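# Click the ballpoint pen's tip in and lay it down

## Task

Retract the ballpoint pen's tip, then set the pen down. Any fall of the pen, even a short one, can count as failure. The result only counts if it holds with no robot support, so release the pen and move the grippers away at the end.

## Robot and tools

Robot: two arms, left_arm and right_arm, each with six joints and a parallel gripper. The names are labels only; they do not match the left or right side of any image.

Frame: all reported gripper positions share one scene frame. Its origin sits on the tabletop midway between the arms, +x points out over the table, +z points up, and left_arm is on the +y side. Positions are in metres and orientations are quaternions in w, x, y, z order. The printed hand position can be off from the real one, more so when the arm is stretched far. Each gripper's fingers point along its own +z axis and close along its y axis. The reported position is the point between the finger pads, roughly 1 cm short of the fingertips.

Tool execute_actions takes "actions", a list holding at most one item, plus an optional "pictures" flag (true by default; false skips the images).
- Empty list []: sends nothing and just reports the current state.
- Move: {"rows": [...], "steps": n}, with n from 1 to 15 (default 15). Each step lasts 1/30 s. Every row is applied for one step; if there are fewer rows than steps, the final row repeats. Each row is a single list of 14 numbers covering both arms even if one arm stays still: left_arm waist, shoulder, elbow, wrist pitch, wrist yaw, wrist roll, opening, then right_arm in the same seven-number order. The joint values are absolute target angles in radians, in the same form as the Joint positions line, not offsets. Stated ranges per arm: waist -2.880 to 2.880, shoulder 0.000 to 3.142, elbow 0.000 to 3.019, wrist pitch -1.693 to 1.571, wrist yaw -1.571 to 1.571, wrist roll -2.094 to 2.094. Real ends may differ by up to 0.019 rad either way. A call is rejected, with nothing sent, if a target exceeds a range end by more than 0.019 rad and is also farther out than that joint's last reported angle. A target past the real end gets clipped to it, and the result then says "joint sent to its limit" (possibly about an earlier action still running). Lack of that message does not prove more travel exists. Opening is an absolute value from -1 (closed) to +1 (fully open).
- Wait: {"steps": n} with no rows, n up to 300. No new command; it returns once n steps have elapsed since the previous result, and your reply time counts toward them.

Motion limits: each joint's sent target is held within a fixed distance of its measured angle every step (waist 0.264, shoulder 0.32, elbow 0.276, wrist pitch 0.33, wrist yaw 0.186, wrist roll 0.522 rad). If an arm's targets would shift its gripper over 70 mm from where it is measured, all its targets are pulled back toward the measured angles. So large moves take several calls.

The simulation runs on while you think and type. Arms keep heading for the last row sent until all have nearly stopped (a slow or blocked move still counts as moving) or a step is HELD; after that only a new action moves them onward or presses harder. Fingers already opening or closing continue regardless.

Result lines: the state line gives left_arm and right_arm gripper pose. Joint positions and Joint velocities list, per arm, the six joints (rad, rad/s) and then the finger pad gap (m, m/s; 0.094 m is fully open). grip_measured is the measured finger opening on the command scale; each gripper's reading may be off by about 1 mm, fixed within a scene. Away from -1 and +1, fingers go to the opening where grip_measured equals your command. To hold something, keep commanding below grip_measured: roughly 0.03 lower gives a firm hold, less gives a lighter one. Pad force tops out near 50 to 62 N (lower on some grippers), less on parts under about 2 mm thick, and can spike at first contact. "joint command not followed" means a clearance check altered or blocked joint targets on some steps; the rest of the row still ran. HELD marks steps where your row was not fully sent.

Tool zoom_image: "camera" is one of cam_head_left, cam_head_right, cam_high, cam_low, cam_left_wrist, cam_right_wrist (each 504x504); "region" is [x0, y0, x1, y1] in image pixels from the top-left corner, no larger than 504 by 504. It gives a sharper close-up of that camera's latest image.

Tool finished_scene: "scene" is the number of the current scene. Replying without any tool call ends everything.

Cautions: do not let the pen drop even slightly; do not knock or place anything off the table; keep the arms from colliding or pressing on each other hard, which can end the scene. Avoid slams, slips and hard shoves. Loose objects may get a brief push now and then. Holding a load warms motors, even during thinking: a MOTOR HOT warning appears from 85 °C, and at 100 °C that arm and gripper go limp until cooled (OVER-TEMPERATURE FAULT), so do not hold the pen longer than needed. Finish by opening the gripper and withdrawing both arms so the pen rests on its own.

Each tool is called after "Emit:" by a JSON object that holds its "op" and its "data", one argument or row to a line.

## Session

I'll start by looking at the current state of the scene.

Emit:
{"op": "execute_actions", "data": {
  "actions": []
}}

Scene clock: 0.00 s of 4800.00 s.
left_arm: end_effector_position=(+0.7108, +0.3133, +0.2105) grip_measured=+1.000 end_effector_quat_wxyz=(+0.204, +0.231, +0.637, +0.707) | right_arm: end_effector_position=(+0.1800, -0.6586, +0.1110) grip_measured=+1.000 end_effector_quat_wxyz=(+0.037, +0.589, +0.807, -0.029)
Joint positions: left_arm=[-0.283  2.166  1.531  0.867 -1.207  1.855  0.094] | right_arm=[-1.031  1.334  0.905 -1.049  0.013  0.111  0.094]
Joint velocities: left_arm=[-0.005  0.005  0.002 -0.002 -0.066  0.037  0.   ] | right_arm=[-0.015 -0.005 -0.002  0.002 -0.095 -0.11   0.   ]

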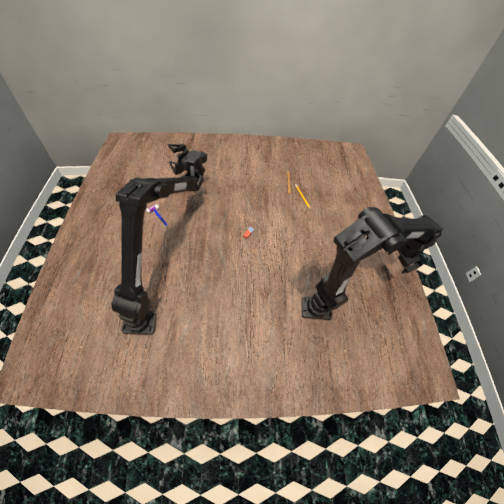

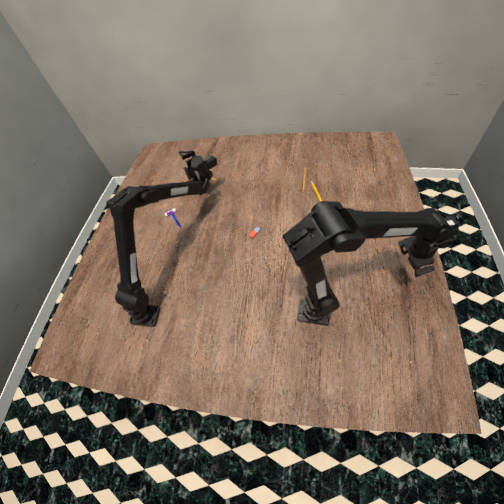

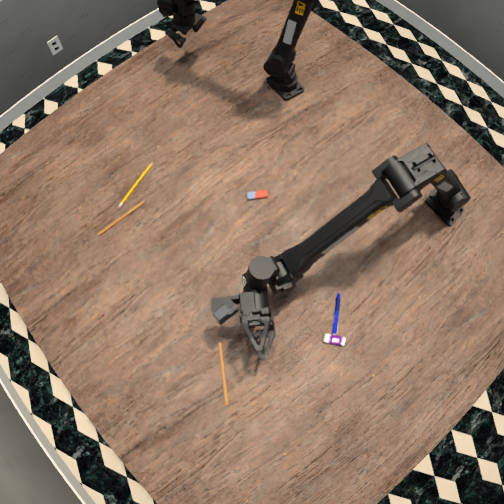

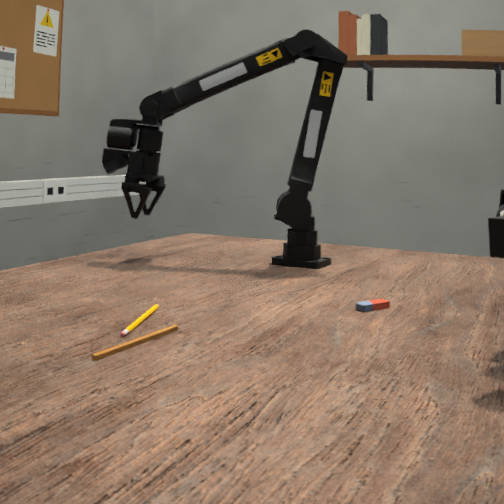

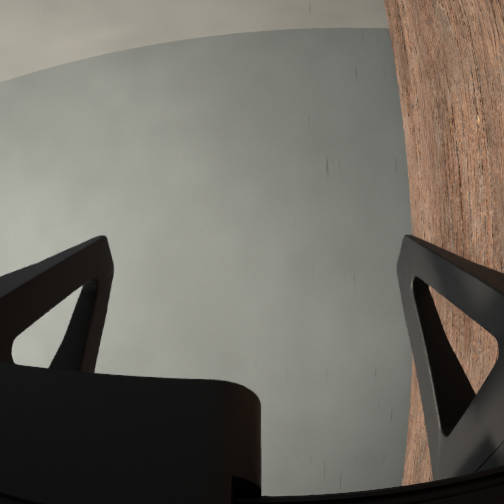

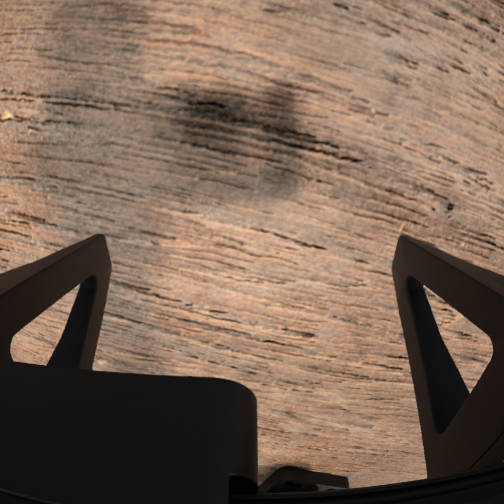

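Emit:
{"op": "zoom_image", "data": {
  "camera": "cam_high",
  "region": [290, 270, 390, 370]
}}

Emit:
{"op": "zoom_image", "data": {
  "camera": "cam_head_left",
  "region": [120, 180, 200, 260]
}}

Emit:
{"op": "zoom_image", "data": {
  "camera": "cam_head_right",
  "region": [140, 180, 220, 260]
}}

Region (290, 270, 390, 370) of cam_high's 504x504 image, scaled by 5.040, with more detail than that image has.

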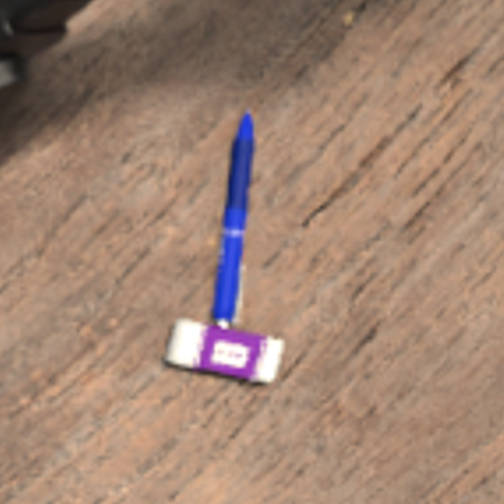

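Region (120, 180, 200, 260) of cam_head_left's 504x504 image, scaled by 6.300, with more detail than that image has.

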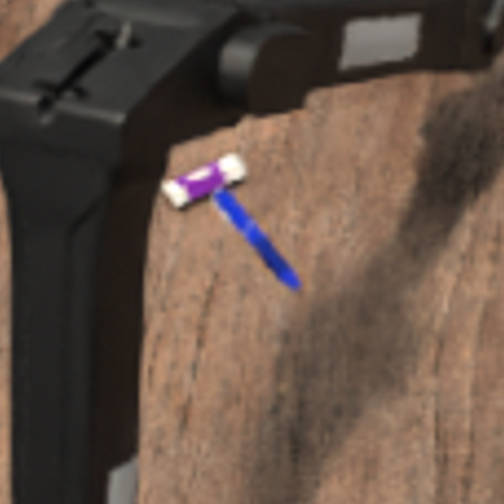

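Region (140, 180, 220, 260) of cam_head_right's 504x504 image, scaled by 6.300, with more detail than that image has.

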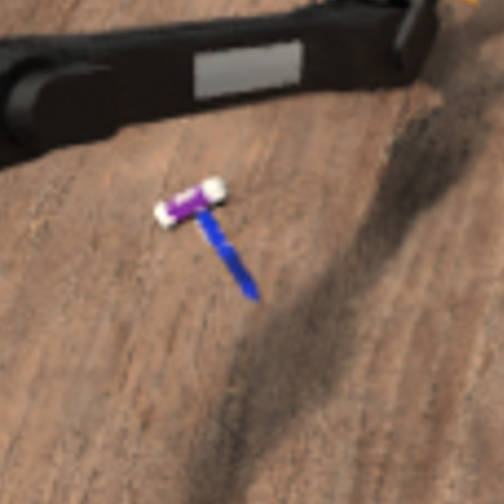

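Emit:
{"op": "execute_actions", "data": {
  "actions": [
    {"rows": [[-0.1, 1.75, 1.45, 0.0, -0.5, 1.0, 1.0, -1.031, 1.334, 0.905, -1.049, 0.013, 0.111, 1.0]], "steps": 15}
  ],
  "pictures": false
}}

Scene clock: 98.27 s of 4800.00 s.
left_arm: end_effector_position=(+0.7127, +0.3692, +0.3262) grip_measured=+1.000 end_effector_quat_wxyz=(+0.415, +0.321, +0.703, +0.481) | right_arm: end_effector_position=(+0.1800, -0.6586, +0.1110) grip_measured=+1.000 end_effector_quat_wxyz=(+0.037, +0.589, +0.807, -0.029)
Joint positions: left_arm=[-0.105  1.762  1.461  0.076 -0.515  1.174  0.094] | right_arm=[-1.031  1.334  0.905 -1.049  0.013  0.111  0.094]
Joint velocities: left_arm=[ 0.357 -0.884 -0.002 -0.969  0.227 -1.179  0.   ] | right_arm=[-0.015  0.005 -0.002 -0.027  0.007 -0.037  0.   ]
Steps of this call (steps 1 to 90: nothing new was sent; then 94.77 s passed at rest; steps 91 to 105: all 15 steps of this action). Readings (joint positions):
91: left_arm=[-0.280 2.159 1.526 0.846 -1.174 1.826] | right_arm=[-1.031 1.334 0.905 -1.049 0.013 0.111]
92: left_arm=[-0.277 2.145 1.514 0.806 -1.138 1.791] | right_arm=[-1.031 1.334 0.905 -1.049 0.013 0.111]
94: left_arm=[-0.261 2.108 1.491 0.730 -1.068 1.722] | right_arm=[-1.031 1.334 0.905 -1.049 0.013 0.111]
98: left_arm=[-0.214 2.009 1.468 0.572 -0.920 1.576] | right_arm=[-1.031 1.334 0.905 -1.049 0.013 0.111]
105: the state above

Emit:
{"op": "execute_actions", "data": {
  "actions": [
    {"rows": [[0.0, 1.557, 1.415, -1.0, 0.0, 0.3, 1.0, -1.031, 1.334, 0.905, -1.049, 0.013, 0.111, 1.0]], "steps": 15}
  ],
  "pictures": false
}}

Emit:
{"op": "execute_actions", "data": {
  "actions": [
    {"rows": [[0.0, 1.557, 1.415, -1.429, 0.0, 0.0, 1.0, -1.031, 1.334, 0.905, -1.049, 0.013, 0.111, 1.0]], "steps": 15}
  ],
  "pictures": false
}}

Emit:
{"op": "execute_actions", "data": {
  "actions": [
    {"steps": 20}
  ]
}}

Scene clock: 107.47 s of 4800.00 s.
left_arm: end_effector_position=(+0.5305, +0.3656, +0.2464) grip_measured=+1.000 end_effector_quat_wxyz=(+0.227, +0.154, +0.961, +0.043) | right_arm: end_effector_position=(+0.1800, -0.6586, +0.1110) grip_measured=+1.000 end_effector_quat_wxyz=(+0.037, +0.589, +0.807, -0.029)
Joint positions: left_arm=[ 0.006  1.534  1.415 -0.985 -0.004  0.337  0.094] | right_arm=[-1.031  1.334  0.905 -1.049  0.013  0.111  0.094]
Joint velocities: left_arm=[-0.005 -0.005 -0.007 -0.046  0.022 -0.198  0.   ] | right_arm=[ 0.005 -0.005 -0.007  0.002  0.007 -0.022  0.   ]
Steps of this call (steps 1 to 30: the robot went on to your last target; steps 31 to 120: nothing new was sent; then 4.70 s passed at rest; steps 121 to 135: all 15 steps of this action). Readings (joint positions):
121: left_arm=[-0.082 1.715 1.452 -0.041 -0.423 0.935] | right_arm=[-1.031 1.334 0.905 -1.049 0.013 0.111]
122: left_arm=[-0.075 1.695 1.444 -0.140 -0.325 0.843] | right_arm=[-1.031 1.334 0.905 -1.049 0.013 0.111]
124: left_arm=[-0.049 1.640 1.421 -0.356 -0.122 0.658] | right_arm=[-1.031 1.334 0.905 -1.049 0.013 0.111]
128: left_arm=[-0.003 1.553 1.416 -0.784 -0.009 0.450] | right_arm=[-1.031 1.334 0.905 -1.049 0.013 0.111]
135: the state above

Scene clock: 107.97 s of 4800.00 s.
left_arm: end_effector_position=(+0.4265, +0.3638, +0.2169) grip_measured=+1.000 end_effector_quat_wxyz=(+0.013, +0.001, +1.000, +0.002) | right_arm: end_effector_position=(+0.1800, -0.6586, +0.1110) grip_measured=+1.000 end_effector_quat_wxyz=(+0.037, +0.589, +0.807, -0.029)
Joint positions: left_arm=[ 0.006  1.535  1.407 -1.416 -0.004  0.019  0.094] | right_arm=[-1.031  1.334  0.905 -1.049  0.013  0.111  0.094]
Joint velocities: left_arm=[-0.005  0.005 -0.022 -0.002 -0.051 -0.139  0.   ] | right_arm=[ 0.005 -0.005 -0.012  0.012 -0.037  0.051  0.   ]
Steps of this call (steps 1 to 15: all 15 steps of this action). Readings (joint positions):
1: left_arm=[0.006 1.535 1.419 -1.040 -0.004 0.283] | right_arm=[-1.031 1.334 0.905 -1.049 0.013 0.111]
2: left_arm=[0.006 1.535 1.422 -1.142 -0.004 0.228] | right_arm=[-1.031 1.334 0.905 -1.049 0.013 0.111]
4: left_arm=[0.006 1.535 1.416 -1.318 -0.004 0.148] | right_arm=[-1.031 1.334 0.905 -1.049 0.013 0.111]
8: left_arm=[0.006 1.535 1.407 -1.412 -0.004 0.065] | right_arm=[-1.031 1.334 0.905 -1.049 0.013 0.111]
15: the state above

Scene clock: 108.63 s of 4800.00 s.
left_arm: end_effector_position=(+0.4265, +0.3638, +0.2169) grip_measured=+1.000 end_effector_quat_wxyz=(+0.013, -0.005, +1.000, +0.002) | right_arm: end_effector_position=(+0.1800, -0.6586, +0.1110) grip_measured=+1.000 end_effector_quat_wxyz=(+0.037, +0.589, +0.807, -0.029)
Joint positions: left_arm=[ 0.006  1.535  1.407 -1.416 -0.004  0.008  0.094] | right_arm=[-1.031  1.334  0.905 -1.049  0.013  0.111  0.094]
Joint velocities: left_arm=[ 0.005  0.005 -0.017  0.002  0.007 -0.007  0.   ] | right_arm=[-0.015  0.005  0.007  0.002  0.022 -0.037  0.   ]
Steps of this call (steps 1 to 20: the robot went on to your last target). Readings (joint positions):
1: left_arm=[0.006 1.535 1.407 -1.416 -0.004 0.017] | right_arm=[-1.031 1.334 0.905 -1.049 0.013 0.111]
2: left_arm=[0.006 1.535 1.407 -1.416 -0.004 0.015] | right_arm=[-1.031 1.334 0.905 -1.049 0.013 0.111]
4: left_arm=[0.006 1.535 1.407 -1.416 -0.004 0.012] | right_arm=[-1.031 1.334 0.905 -1.049 0.013 0.111]
8: left_arm=[0.006 1.535 1.407 -1.416 -0.004 0.009] | right_arm=[-1.031 1.334 0.905 -1.049 0.013 0.111]
20: the state above

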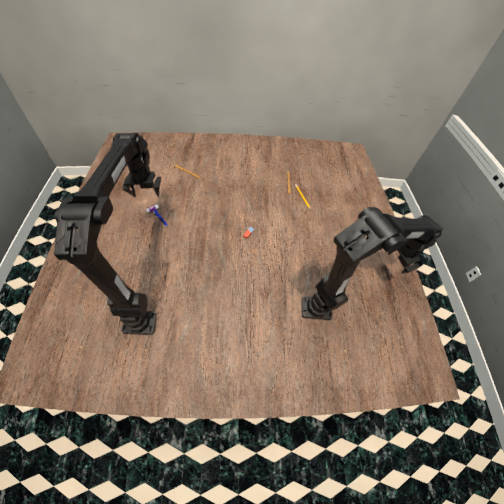

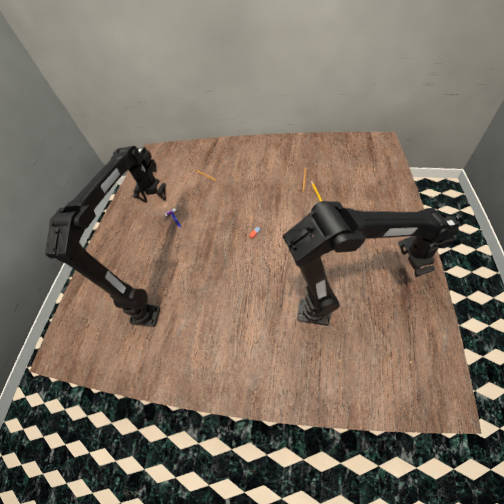

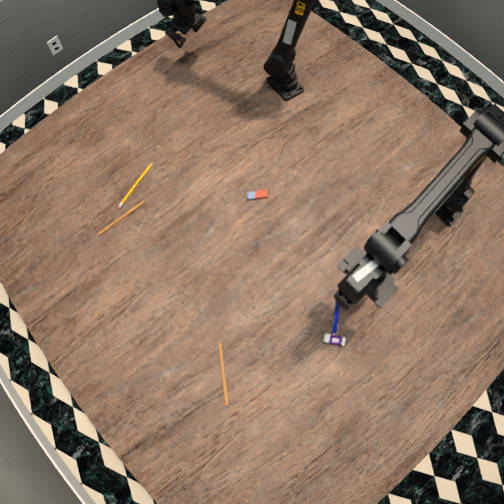

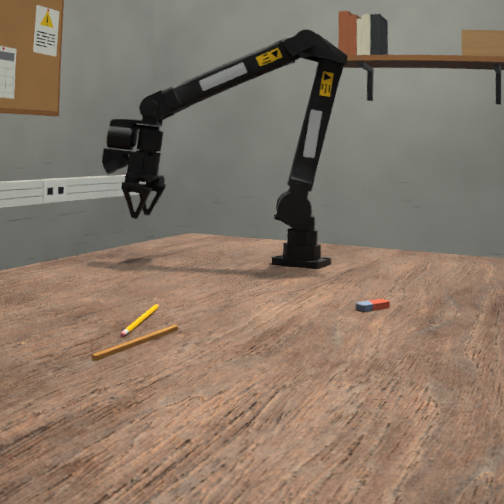

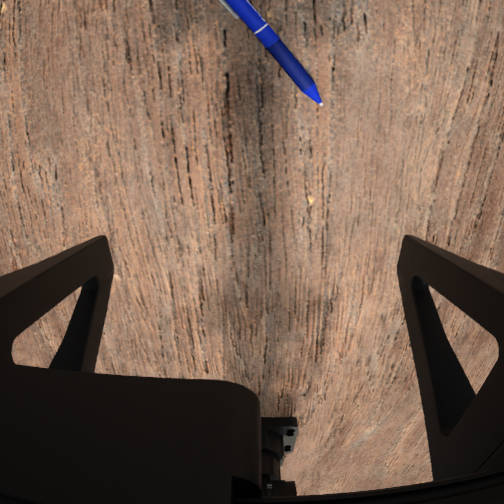

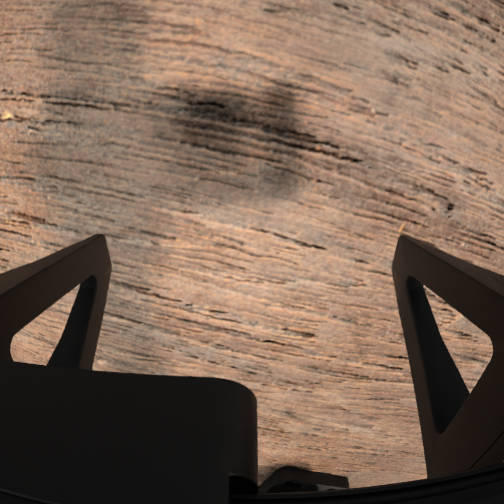

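Emit:
{"op": "execute_actions", "data": {
  "actions": [
    {"rows": [[0.0, 1.745, 1.546, -1.372, 0.0, 0.0, 1.0, -1.031, 1.334, 0.905, -1.049, 0.013, 0.111, 1.0]], "steps": 15}
  ],
  "pictures": false
}}

Emit:
{"op": "execute_actions", "data": {
  "actions": [
    {"steps": 15}
  ]
}}

Scene clock: 229.13 s of 4800.00 s.
left_arm: end_effector_position=(+0.4870, +0.3648, +0.1579) grip_measured=+1.000 end_effector_quat_wxyz=(-0.017, -0.005, +1.000, +0.002) | right_arm: end_effector_position=(+0.1800, -0.6586, +0.1110) grip_measured=+1.000 end_effector_quat_wxyz=(+0.037, +0.589, +0.807, -0.029)
Joint positions: left_arm=[ 0.006  1.756  1.527 -1.375 -0.004  0.007  0.094] | right_arm=[-1.031  1.334  0.905 -1.049  0.013  0.111  0.094]
Joint velocities: left_arm=[-0.015 -0.024 -0.002  0.007 -0.022  0.051  0.   ] | right_arm=[ 0.005 -0.015  0.002  0.012 -0.022  0.051  0.   ]
Steps of this call (steps 1 to 15: the robot went on to your last target; steps 16 to 100: nothing new was sent; then 116.67 s passed at rest; steps 101 to 115: all 15 steps of this action). Readings (joint positions):
101: left_arm=[0.006 1.546 1.416 -1.416 -0.004 0.008] | right_arm=[-1.031 1.334 0.905 -1.049 0.013 0.111]
102: left_arm=[0.006 1.568 1.441 -1.414 -0.004 0.008] | right_arm=[-1.031 1.334 0.905 -1.049 0.013 0.111]
104: left_arm=[0.006 1.635 1.501 -1.398 -0.004 0.008] | right_arm=[-1.031 1.334 0.905 -1.049 0.013 0.111]
108: left_arm=[0.006 1.733 1.527 -1.375 -0.004 0.007] | right_arm=[-1.031 1.334 0.905 -1.049 0.013 0.111]
115: the state above

Scene clock: 229.63 s of 4800.00 s.
left_arm: end_effector_position=(+0.4870, +0.3648, +0.1579) grip_measured=+1.000 end_effector_quat_wxyz=(-0.017, -0.005, +1.000, +0.002) | right_arm: end_effector_position=(+0.1800, -0.6586, +0.1110) grip_measured=+1.000 end_effector_quat_wxyz=(+0.037, +0.589, +0.807, -0.029)
Joint positions: left_arm=[ 0.006  1.756  1.527 -1.375 -0.004  0.007  0.094] | right_arm=[-1.031  1.334  0.905 -1.049  0.013  0.111  0.094]
Joint velocities: left_arm=[ 0.005  0.005 -0.012  0.007 -0.095  0.051  0.   ] | right_arm=[ 0.005 -0.005 -0.007  0.007 -0.007 -0.066  0.   ]
Steps of this call (steps 1 to 15: the robot went on to your last target). Readings (joint positions):
1: left_arm=[0.006 1.756 1.527 -1.375 -0.004 0.007] | right_arm=[-1.031 1.334 0.905 -1.049 0.013 0.111]
2: left_arm=[0.006 1.756 1.527 -1.375 -0.004 0.007] | right_arm=[-1.031 1.334 0.905 -1.049 0.013 0.111]
4: left_arm=[0.006 1.756 1.527 -1.375 -0.004 0.007] | right_arm=[-1.031 1.334 0.905 -1.049 0.013 0.111]
8: left_arm=[0.006 1.756 1.527 -1.375 -0.004 0.007] | right_arm=[-1.031 1.334 0.905 -1.049 0.013 0.111]
15: the state above
All arms were judged still, so your last target was given up. Only a new action makes them travel on or press farther. Fingers that are still opening or closing keep moving.

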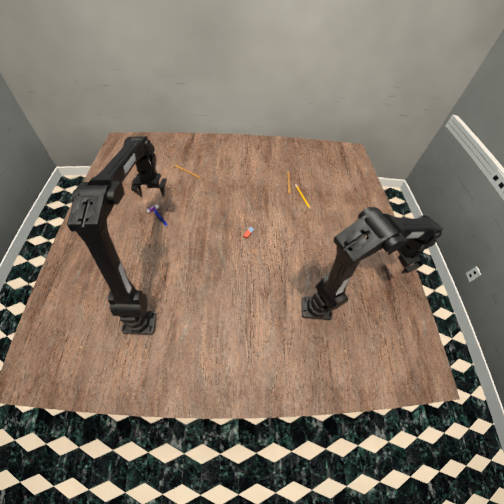

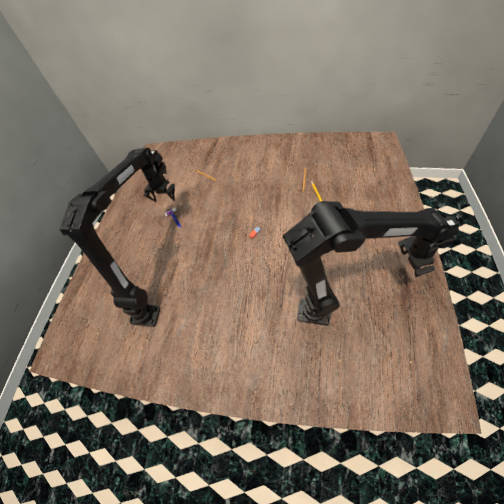

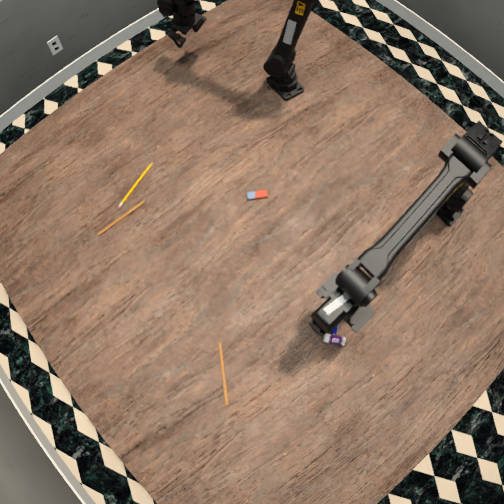

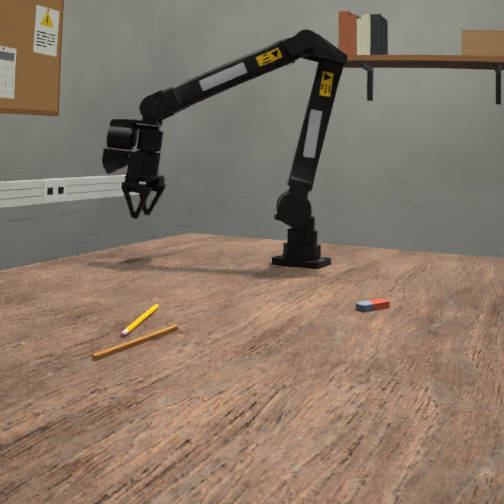

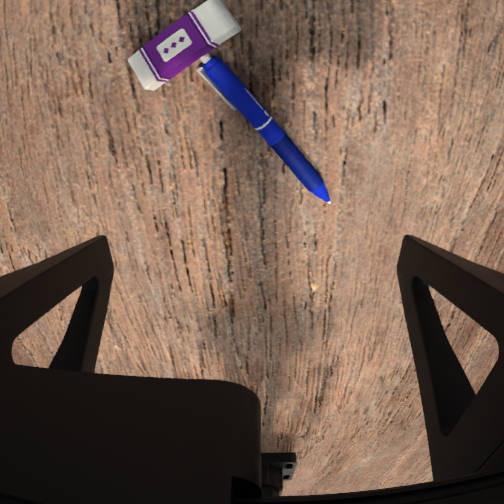

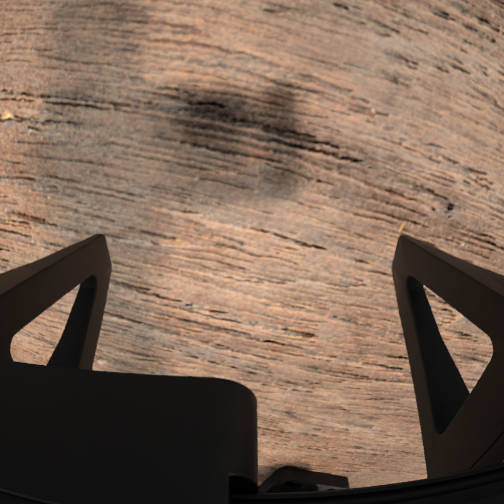

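Emit:
{"op": "zoom_image", "data": {
  "camera": "cam_left_wrist",
  "region": [120, 0, 340, 220]
}}

Region (120, 0, 340, 220) of cam_left_wrist's 504x504 image, scaled by 2.291, with more detail than that image has.

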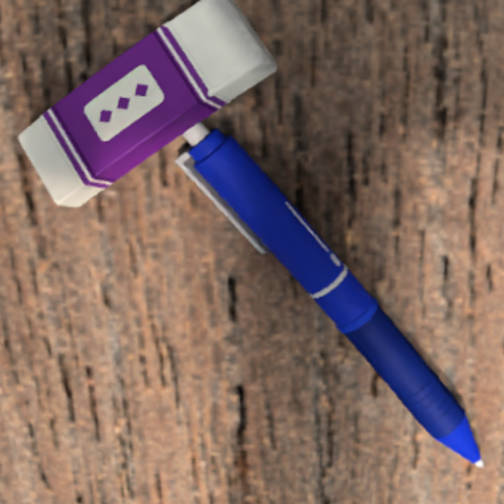

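Emit:
{"op": "execute_actions", "data": {
  "actions": [
    {"rows": [[-0.064, 1.669, 1.215, -1.102, 0.0, -0.75, 1.0, -1.031, 1.334, 0.905, -1.049, 0.013, 0.111, 1.0]], "steps": 15}
  ],
  "pictures": false
}}

Emit:
{"op": "execute_actions", "data": {
  "actions": [
    {"steps": 15}
  ]
}}

Scene clock: 350.13 s of 4800.00 s.
left_arm: end_effector_position=(+0.4263, +0.3295, +0.0809) grip_measured=+1.000 end_effector_quat_wxyz=(-0.008, -0.320, +0.947, +0.005) | right_arm: end_effector_position=(+0.1800, -0.6586, +0.1110) grip_measured=+1.000 end_effector_quat_wxyz=(+0.037, +0.589, +0.807, -0.029)
Joint positions: left_arm=[-0.067  1.669  1.196 -1.116 -0.003 -0.708  0.094] | right_arm=[-1.031  1.334  0.905 -1.049  0.013  0.111  0.094]
Joint velocities: left_arm=[ 0.005  0.005 -0.002  0.022  0.066 -0.227  0.   ] | right_arm=[-0.005  0.005  0.007  0.002 -0.037 -0.007  0.   ]
Steps of this call (steps 1 to 90: nothing new was sent; then 117.00 s passed at rest; steps 91 to 105: all 15 steps of this action). Readings (joint positions):
91: left_arm=[0.003 1.745 1.493 -1.323 -0.004 -0.064] | right_arm=[-1.031 1.334 0.905 -1.049 0.013 0.111]
92: left_arm=[-0.001 1.717 1.428 -1.241 -0.004 -0.146] | right_arm=[-1.031 1.334 0.905 -1.049 0.013 0.111]
94: left_arm=[-0.020 1.675 1.297 -1.163 -0.004 -0.332] | right_arm=[-1.031 1.334 0.905 -1.049 0.013 0.111]
98: left_arm=[-0.061 1.670 1.197 -1.137 -0.003 -0.576] | right_arm=[-1.031 1.334 0.905 -1.049 0.013 0.111]
105: the state above

Scene clock: 350.63 s of 4800.00 s.
left_arm: end_effector_position=(+0.4265, +0.3295, +0.0809) grip_measured=+1.000 end_effector_quat_wxyz=(-0.007, -0.336, +0.942, +0.005) | right_arm: end_effector_position=(+0.1800, -0.6586, +0.1110) grip_measured=+1.000 end_effector_quat_wxyz=(+0.037, +0.589, +0.807, -0.029)
Joint positions: left_arm=[-0.067  1.669  1.196 -1.115 -0.003 -0.741  0.094] | right_arm=[-1.031  1.334  0.905 -1.049  0.013  0.111  0.094]
Joint velocities: left_arm=[-0.015  0.005  0.007 -0.002  0.051 -0.051  0.   ] | right_arm=[-0.005  0.005  0.007 -0.012 -0.007 -0.007  0.   ]
Steps of this call (steps 1 to 15: the robot went on to your last target). Readings (joint positions):
1: left_arm=[-0.067 1.669 1.196 -1.115 -0.003 -0.715] | right_arm=[-1.031 1.334 0.905 -1.049 0.013 0.111]
2: left_arm=[-0.067 1.669 1.196 -1.115 -0.003 -0.720] | right_arm=[-1.031 1.334 0.905 -1.049 0.013 0.111]
4: left_arm=[-0.067 1.669 1.196 -1.115 -0.003 -0.728] | right_arm=[-1.031 1.334 0.905 -1.049 0.013 0.111]
8: left_arm=[-0.067 1.669 1.196 -1.115 -0.003 -0.737] | right_arm=[-1.031 1.334 0.905 -1.049 0.013 0.111]
15: the state above

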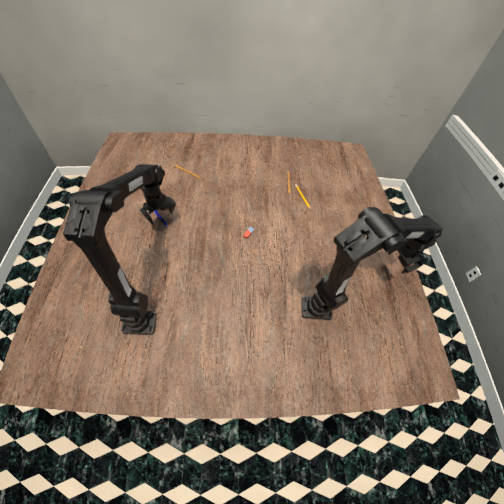

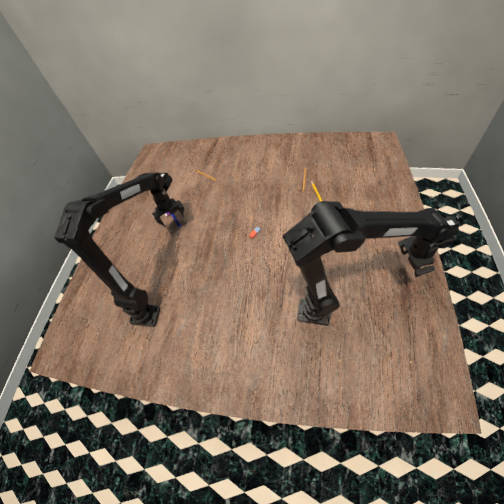

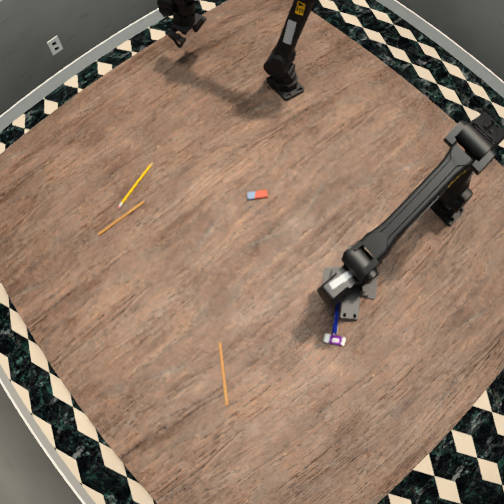

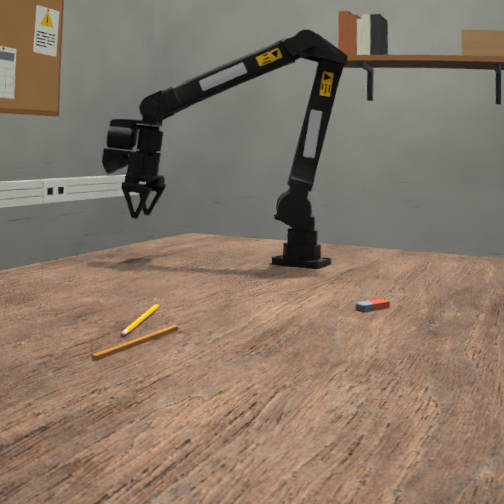

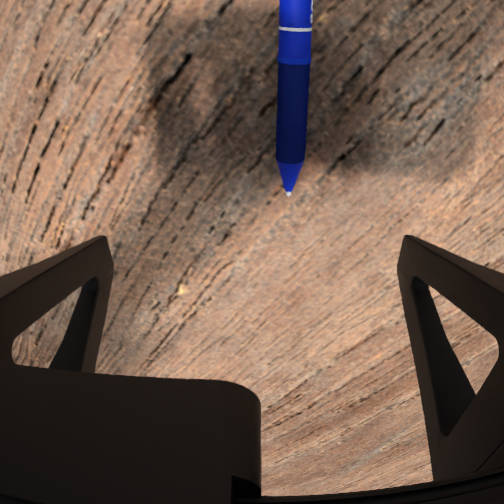

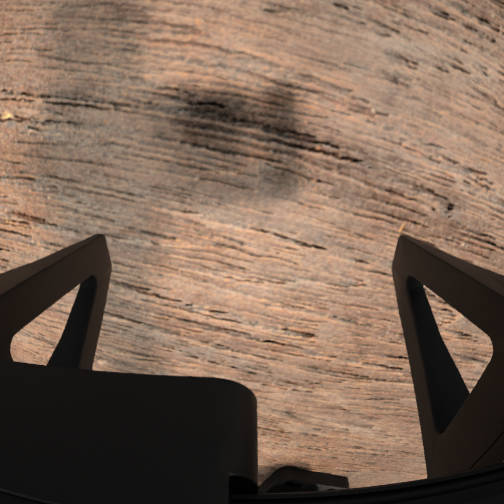

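Emit:
{"op": "execute_actions", "data": {
  "actions": [
    {"rows": [[-0.069, 1.685, 1.214, -1.09, 0.0, -0.75, 1.0, -1.031, 1.334, 0.905, -1.049, 0.013, 0.111, 1.0], [-0.071, 1.70, 1.213, -1.07, 0.0, -0.752, 1.0, -1.031, 1.334, 0.905, -1.049, 0.013, 0.111, 1.0], [-0.073, 1.715, 1.213, -1.05, 0.0, -0.754, 1.0, -1.031, 1.334, 0.905, -1.049, 0.013, 0.111, 1.0], [-0.075, 1.73, 1.212, -1.03, 0.0, -0.756, 1.0, -1.031, 1.334, 0.905, -1.049, 0.013, 0.111, 1.0], [-0.076, 1.74, 1.211, -1.01, 0.0, -0.758, 1.0, -1.031, 1.334, 0.905, -1.049, 0.013, 0.111, 1.0], [-0.077, 1.75, 1.211, -0.995, 0.0, -0.76, 1.0, -1.031, 1.334, 0.905, -1.049, 0.013, 0.111, 1.0]], "steps": 15}
  ],
  "pictures": false
}}

Emit:
{"op": "execute_actions", "data": {
  "actions": [
    {"steps": 10}
  ]
}}

Scene clock: 432.10 s of 4800.00 s.
left_arm: end_effector_position=(+0.4482, +0.3283, +0.0519) grip_measured=+1.000 end_effector_quat_wxyz=(+0.011, -0.341, +0.940, -0.003) | right_arm: end_effector_position=(+0.1800, -0.6586, +0.1110) grip_measured=+1.000 end_effector_quat_wxyz=(+0.037, +0.589, +0.807, -0.029)
Joint positions: left_arm=[-0.067  1.734  1.196 -1.01  -0.003 -0.752  0.094] | right_arm=[-1.031  1.334  0.905 -1.049  0.013  0.111  0.094]
Joint velocities: left_arm=[ 0.005 -0.034  0.002 -0.007 -0.007 -0.007  0.   ] | right_arm=[-0.005  0.005 -0.007 -0.002 -0.037  0.007  0.   ]
Steps of this call (steps 1 to 15: the robot went on to your last target; steps 16 to 100: nothing new was sent; then 77.63 s passed at rest; steps 101 to 115: all 15 steps of this action). Readings (joint positions):
101: left_arm=[-0.067 1.669 1.196 -1.113 -0.003 -0.742] | right_arm=[-1.031 1.334 0.905 -1.049 0.013 0.111]
102: left_arm=[-0.067 1.669 1.196 -1.107 -0.003 -0.743] | right_arm=[-1.031 1.334 0.905 -1.049 0.013 0.111]
104: left_arm=[-0.067 1.673 1.196 -1.079 -0.003 -0.745] | right_arm=[-1.031 1.334 0.905 -1.049 0.013 0.111]
108: left_arm=[-0.067 1.703 1.196 -1.018 -0.003 -0.749] | right_arm=[-1.031 1.334 0.905 -1.049 0.013 0.111]
115: the state above

Scene clock: 432.43 s of 4800.00 s.
left_arm: end_effector_position=(+0.4485, +0.3283, +0.0519) grip_measured=+1.000 end_effector_quat_wxyz=(+0.012, -0.341, +0.940, -0.004) | right_arm: end_effector_position=(+0.1800, -0.6586, +0.1110) grip_measured=+1.000 end_effector_quat_wxyz=(+0.037, +0.589, +0.807, -0.029)
Joint positions: left_arm=[-0.067  1.734  1.196 -1.009 -0.003 -0.753  0.094] | right_arm=[-1.031  1.334  0.905 -1.049  0.013  0.111  0.094]
Joint velocities: left_arm=[-0.005  0.005 -0.002 -0.012 -0.095  0.022  0.   ] | right_arm=[-0.024  0.005 -0.002  0.017 -0.022 -0.022  0.   ]
Steps of this call (steps 1 to 10: the robot went on to your last target). Readings (joint positions):
1: left_arm=[-0.067 1.734 1.196 -1.009 -0.003 -0.752] | right_arm=[-1.031 1.334 0.905 -1.049 0.013 0.111]
2: left_arm=[-0.067 1.734 1.196 -1.009 -0.003 -0.752] | right_arm=[-1.031 1.334 0.905 -1.049 0.013 0.111]
4: left_arm=[-0.067 1.734 1.196 -1.009 -0.003 -0.752] | right_arm=[-1.031 1.334 0.905 -1.049 0.013 0.111]
8: left_arm=[-0.067 1.734 1.196 -1.009 -0.003 -0.753] | right_arm=[-1.031 1.334 0.905 -1.049 0.013 0.111]
10: the state above

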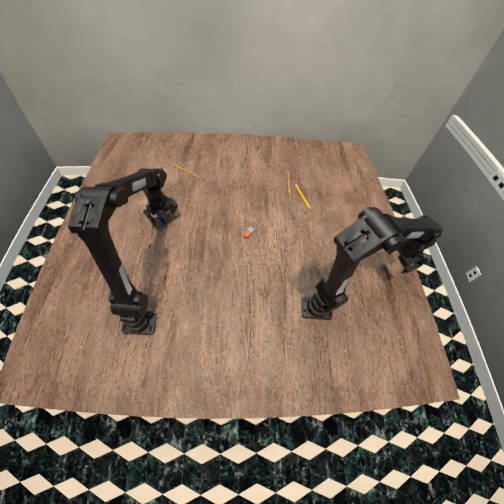

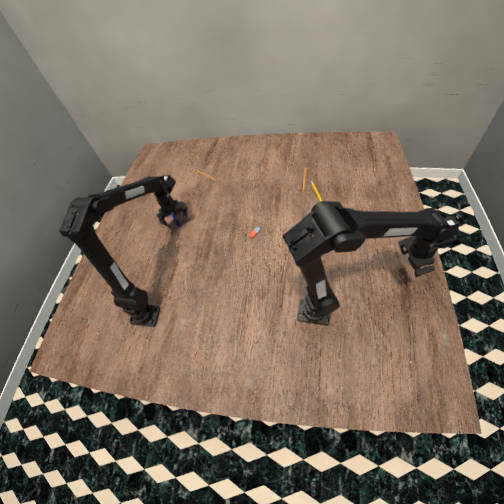

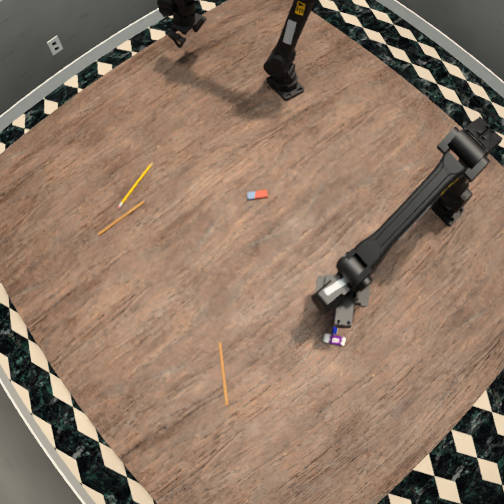

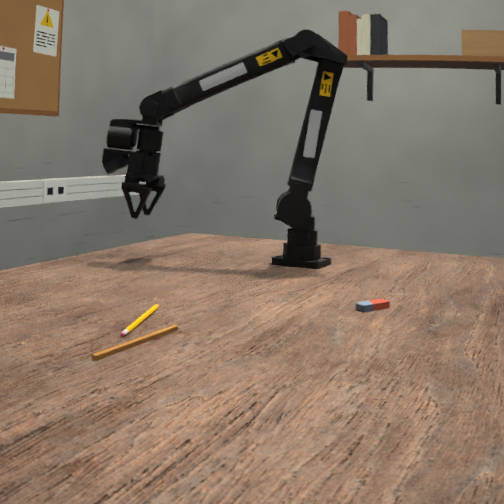

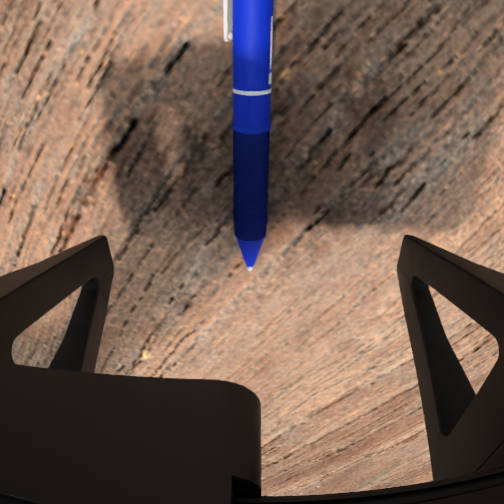

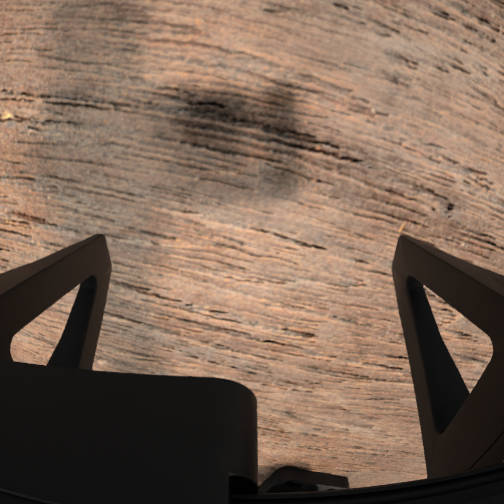

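Emit:
{"op": "execute_actions", "data": {
  "actions": [
    {"rows": [[-0.082, 1.755, 1.205, -0.99, 0.0, -0.762, 1.0, -1.031, 1.334, 0.905, -1.049, 0.013, 0.111, 1.0], [-0.086, 1.76, 1.198, -0.984, 0.0, -0.764, 1.0, -1.031, 1.334, 0.905, -1.049, 0.013, 0.111, 1.0], [-0.09, 1.765, 1.191, -0.978, 0.0, -0.766, 1.0, -1.031, 1.334, 0.905, -1.049, 0.013, 0.111, 1.0], [-0.093, 1.77, 1.184, -0.971, 0.0, -0.769, 1.0, -1.031, 1.334, 0.905, -1.049, 0.013, 0.111, 1.0], [-0.095, 1.776, 1.177, -0.964, 0.0, -0.771, 1.0, -1.031, 1.334, 0.905, -1.049, 0.013, 0.111, 1.0]], "steps": 15}
  ],
  "pictures": false
}}

Emit:
{"op": "execute_actions", "data": {
  "actions": [
    {"steps": 10}
  ]
}}

Scene clock: 491.73 s of 4800.00 s.
left_arm: end_effector_position=(+0.4479, +0.3196, +0.0409) grip_measured=+1.000 end_effector_quat_wxyz=(+0.013, -0.337, +0.941, -0.004) | right_arm: end_effector_position=(+0.1800, -0.6586, +0.1110) grip_measured=+1.000 end_effector_quat_wxyz=(+0.037, +0.589, +0.807, -0.029)
Joint positions: left_arm=[-0.085  1.748  1.182 -0.979 -0.003 -0.763  0.094] | right_arm=[-1.031  1.334  0.905 -1.049  0.013  0.111  0.094]
Joint velocities: left_arm=[ 0.015 -0.005  0.002 -0.002  0.037 -0.051  0.   ] | right_arm=[-0.015  0.005 -0.007  0.002 -0.037 -0.066  0.   ]
Steps of this call (steps 1 to 15: the robot went on to your last target; steps 16 to 100: nothing new was sent; then 55.47 s passed at rest; steps 101 to 115: all 15 steps of this action). Readings (joint positions):
101: left_arm=[-0.067 1.734 1.196 -1.008 -0.003 -0.753] | right_arm=[-1.031 1.334 0.905 -1.049 0.013 0.111]
102: left_arm=[-0.068 1.734 1.196 -1.006 -0.003 -0.754] | right_arm=[-1.031 1.334 0.905 -1.049 0.013 0.111]
104: left_arm=[-0.070 1.734 1.196 -0.996 -0.003 -0.756] | right_arm=[-1.031 1.334 0.905 -1.049 0.013 0.111]
108: left_arm=[-0.080 1.738 1.188 -0.979 -0.003 -0.760] | right_arm=[-1.031 1.334 0.905 -1.049 0.013 0.111]
115: the state above

Scene clock: 492.07 s of 4800.00 s.
left_arm: end_effector_position=(+0.4479, +0.3196, +0.0409) grip_measured=+1.000 end_effector_quat_wxyz=(+0.013, -0.338, +0.941, -0.004) | right_arm: end_effector_position=(+0.1800, -0.6586, +0.1110) grip_measured=+1.000 end_effector_quat_wxyz=(+0.037, +0.589, +0.807, -0.029)
Joint positions: left_arm=[-0.085  1.748  1.182 -0.979 -0.003 -0.763  0.094] | right_arm=[-1.031  1.334  0.905 -1.049  0.013  0.111  0.094]
Joint velocities: left_arm=[ 0.005 -0.005  0.002 -0.007  0.022  0.022  0.   ] | right_arm=[-0.005 -0.015 -0.007 -0.007 -0.066  0.037  0.   ]
Steps of this call (steps 1 to 10: the robot went on to your last target). Readings (joint positions):
1: left_arm=[-0.085 1.748 1.182 -0.979 -0.003 -0.763] | right_arm=[-1.031 1.334 0.905 -1.049 0.013 0.111]
2: left_arm=[-0.085 1.748 1.182 -0.979 -0.003 -0.763] | right_arm=[-1.031 1.334 0.905 -1.049 0.013 0.111]
4: left_arm=[-0.085 1.748 1.182 -0.979 -0.003 -0.763] | right_arm=[-1.031 1.334 0.905 -1.049 0.013 0.111]
8: left_arm=[-0.085 1.748 1.182 -0.979 -0.003 -0.763] | right_arm=[-1.031 1.334 0.905 -1.049 0.013 0.111]
10: the state above

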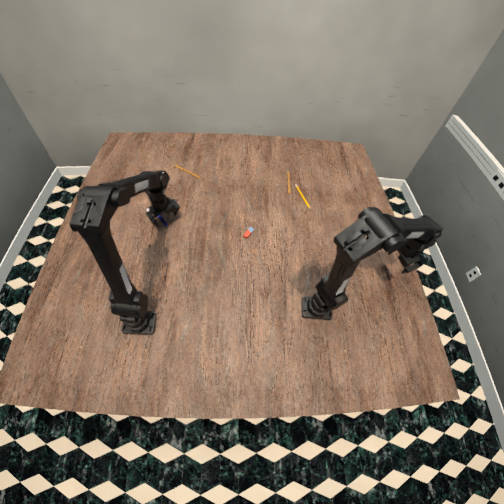

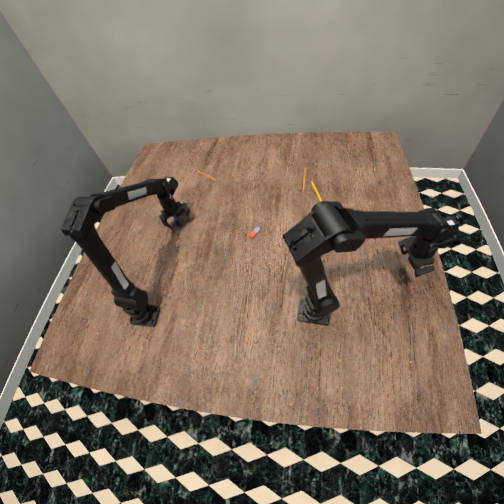

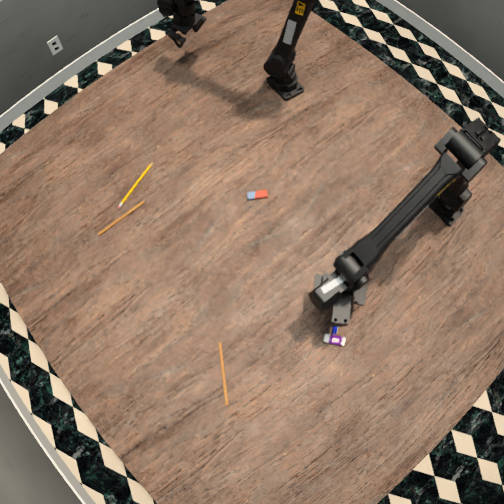

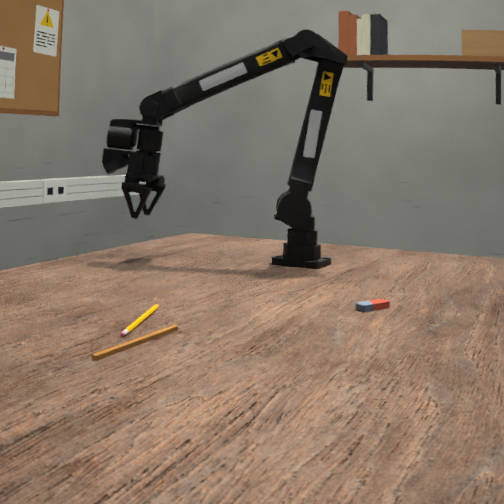

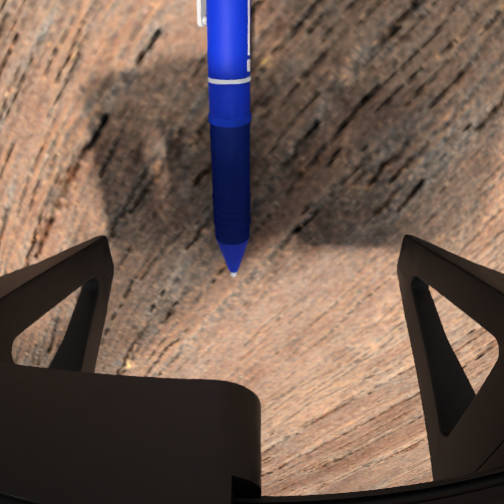

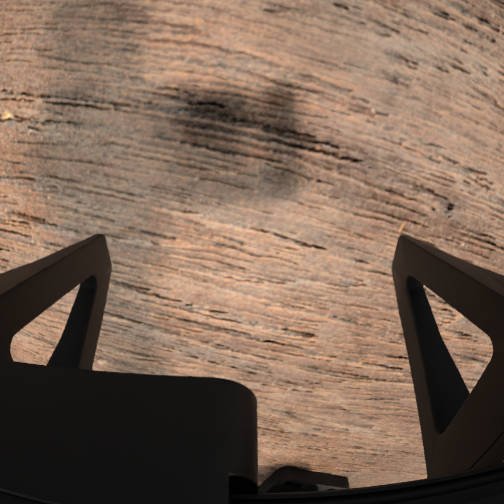

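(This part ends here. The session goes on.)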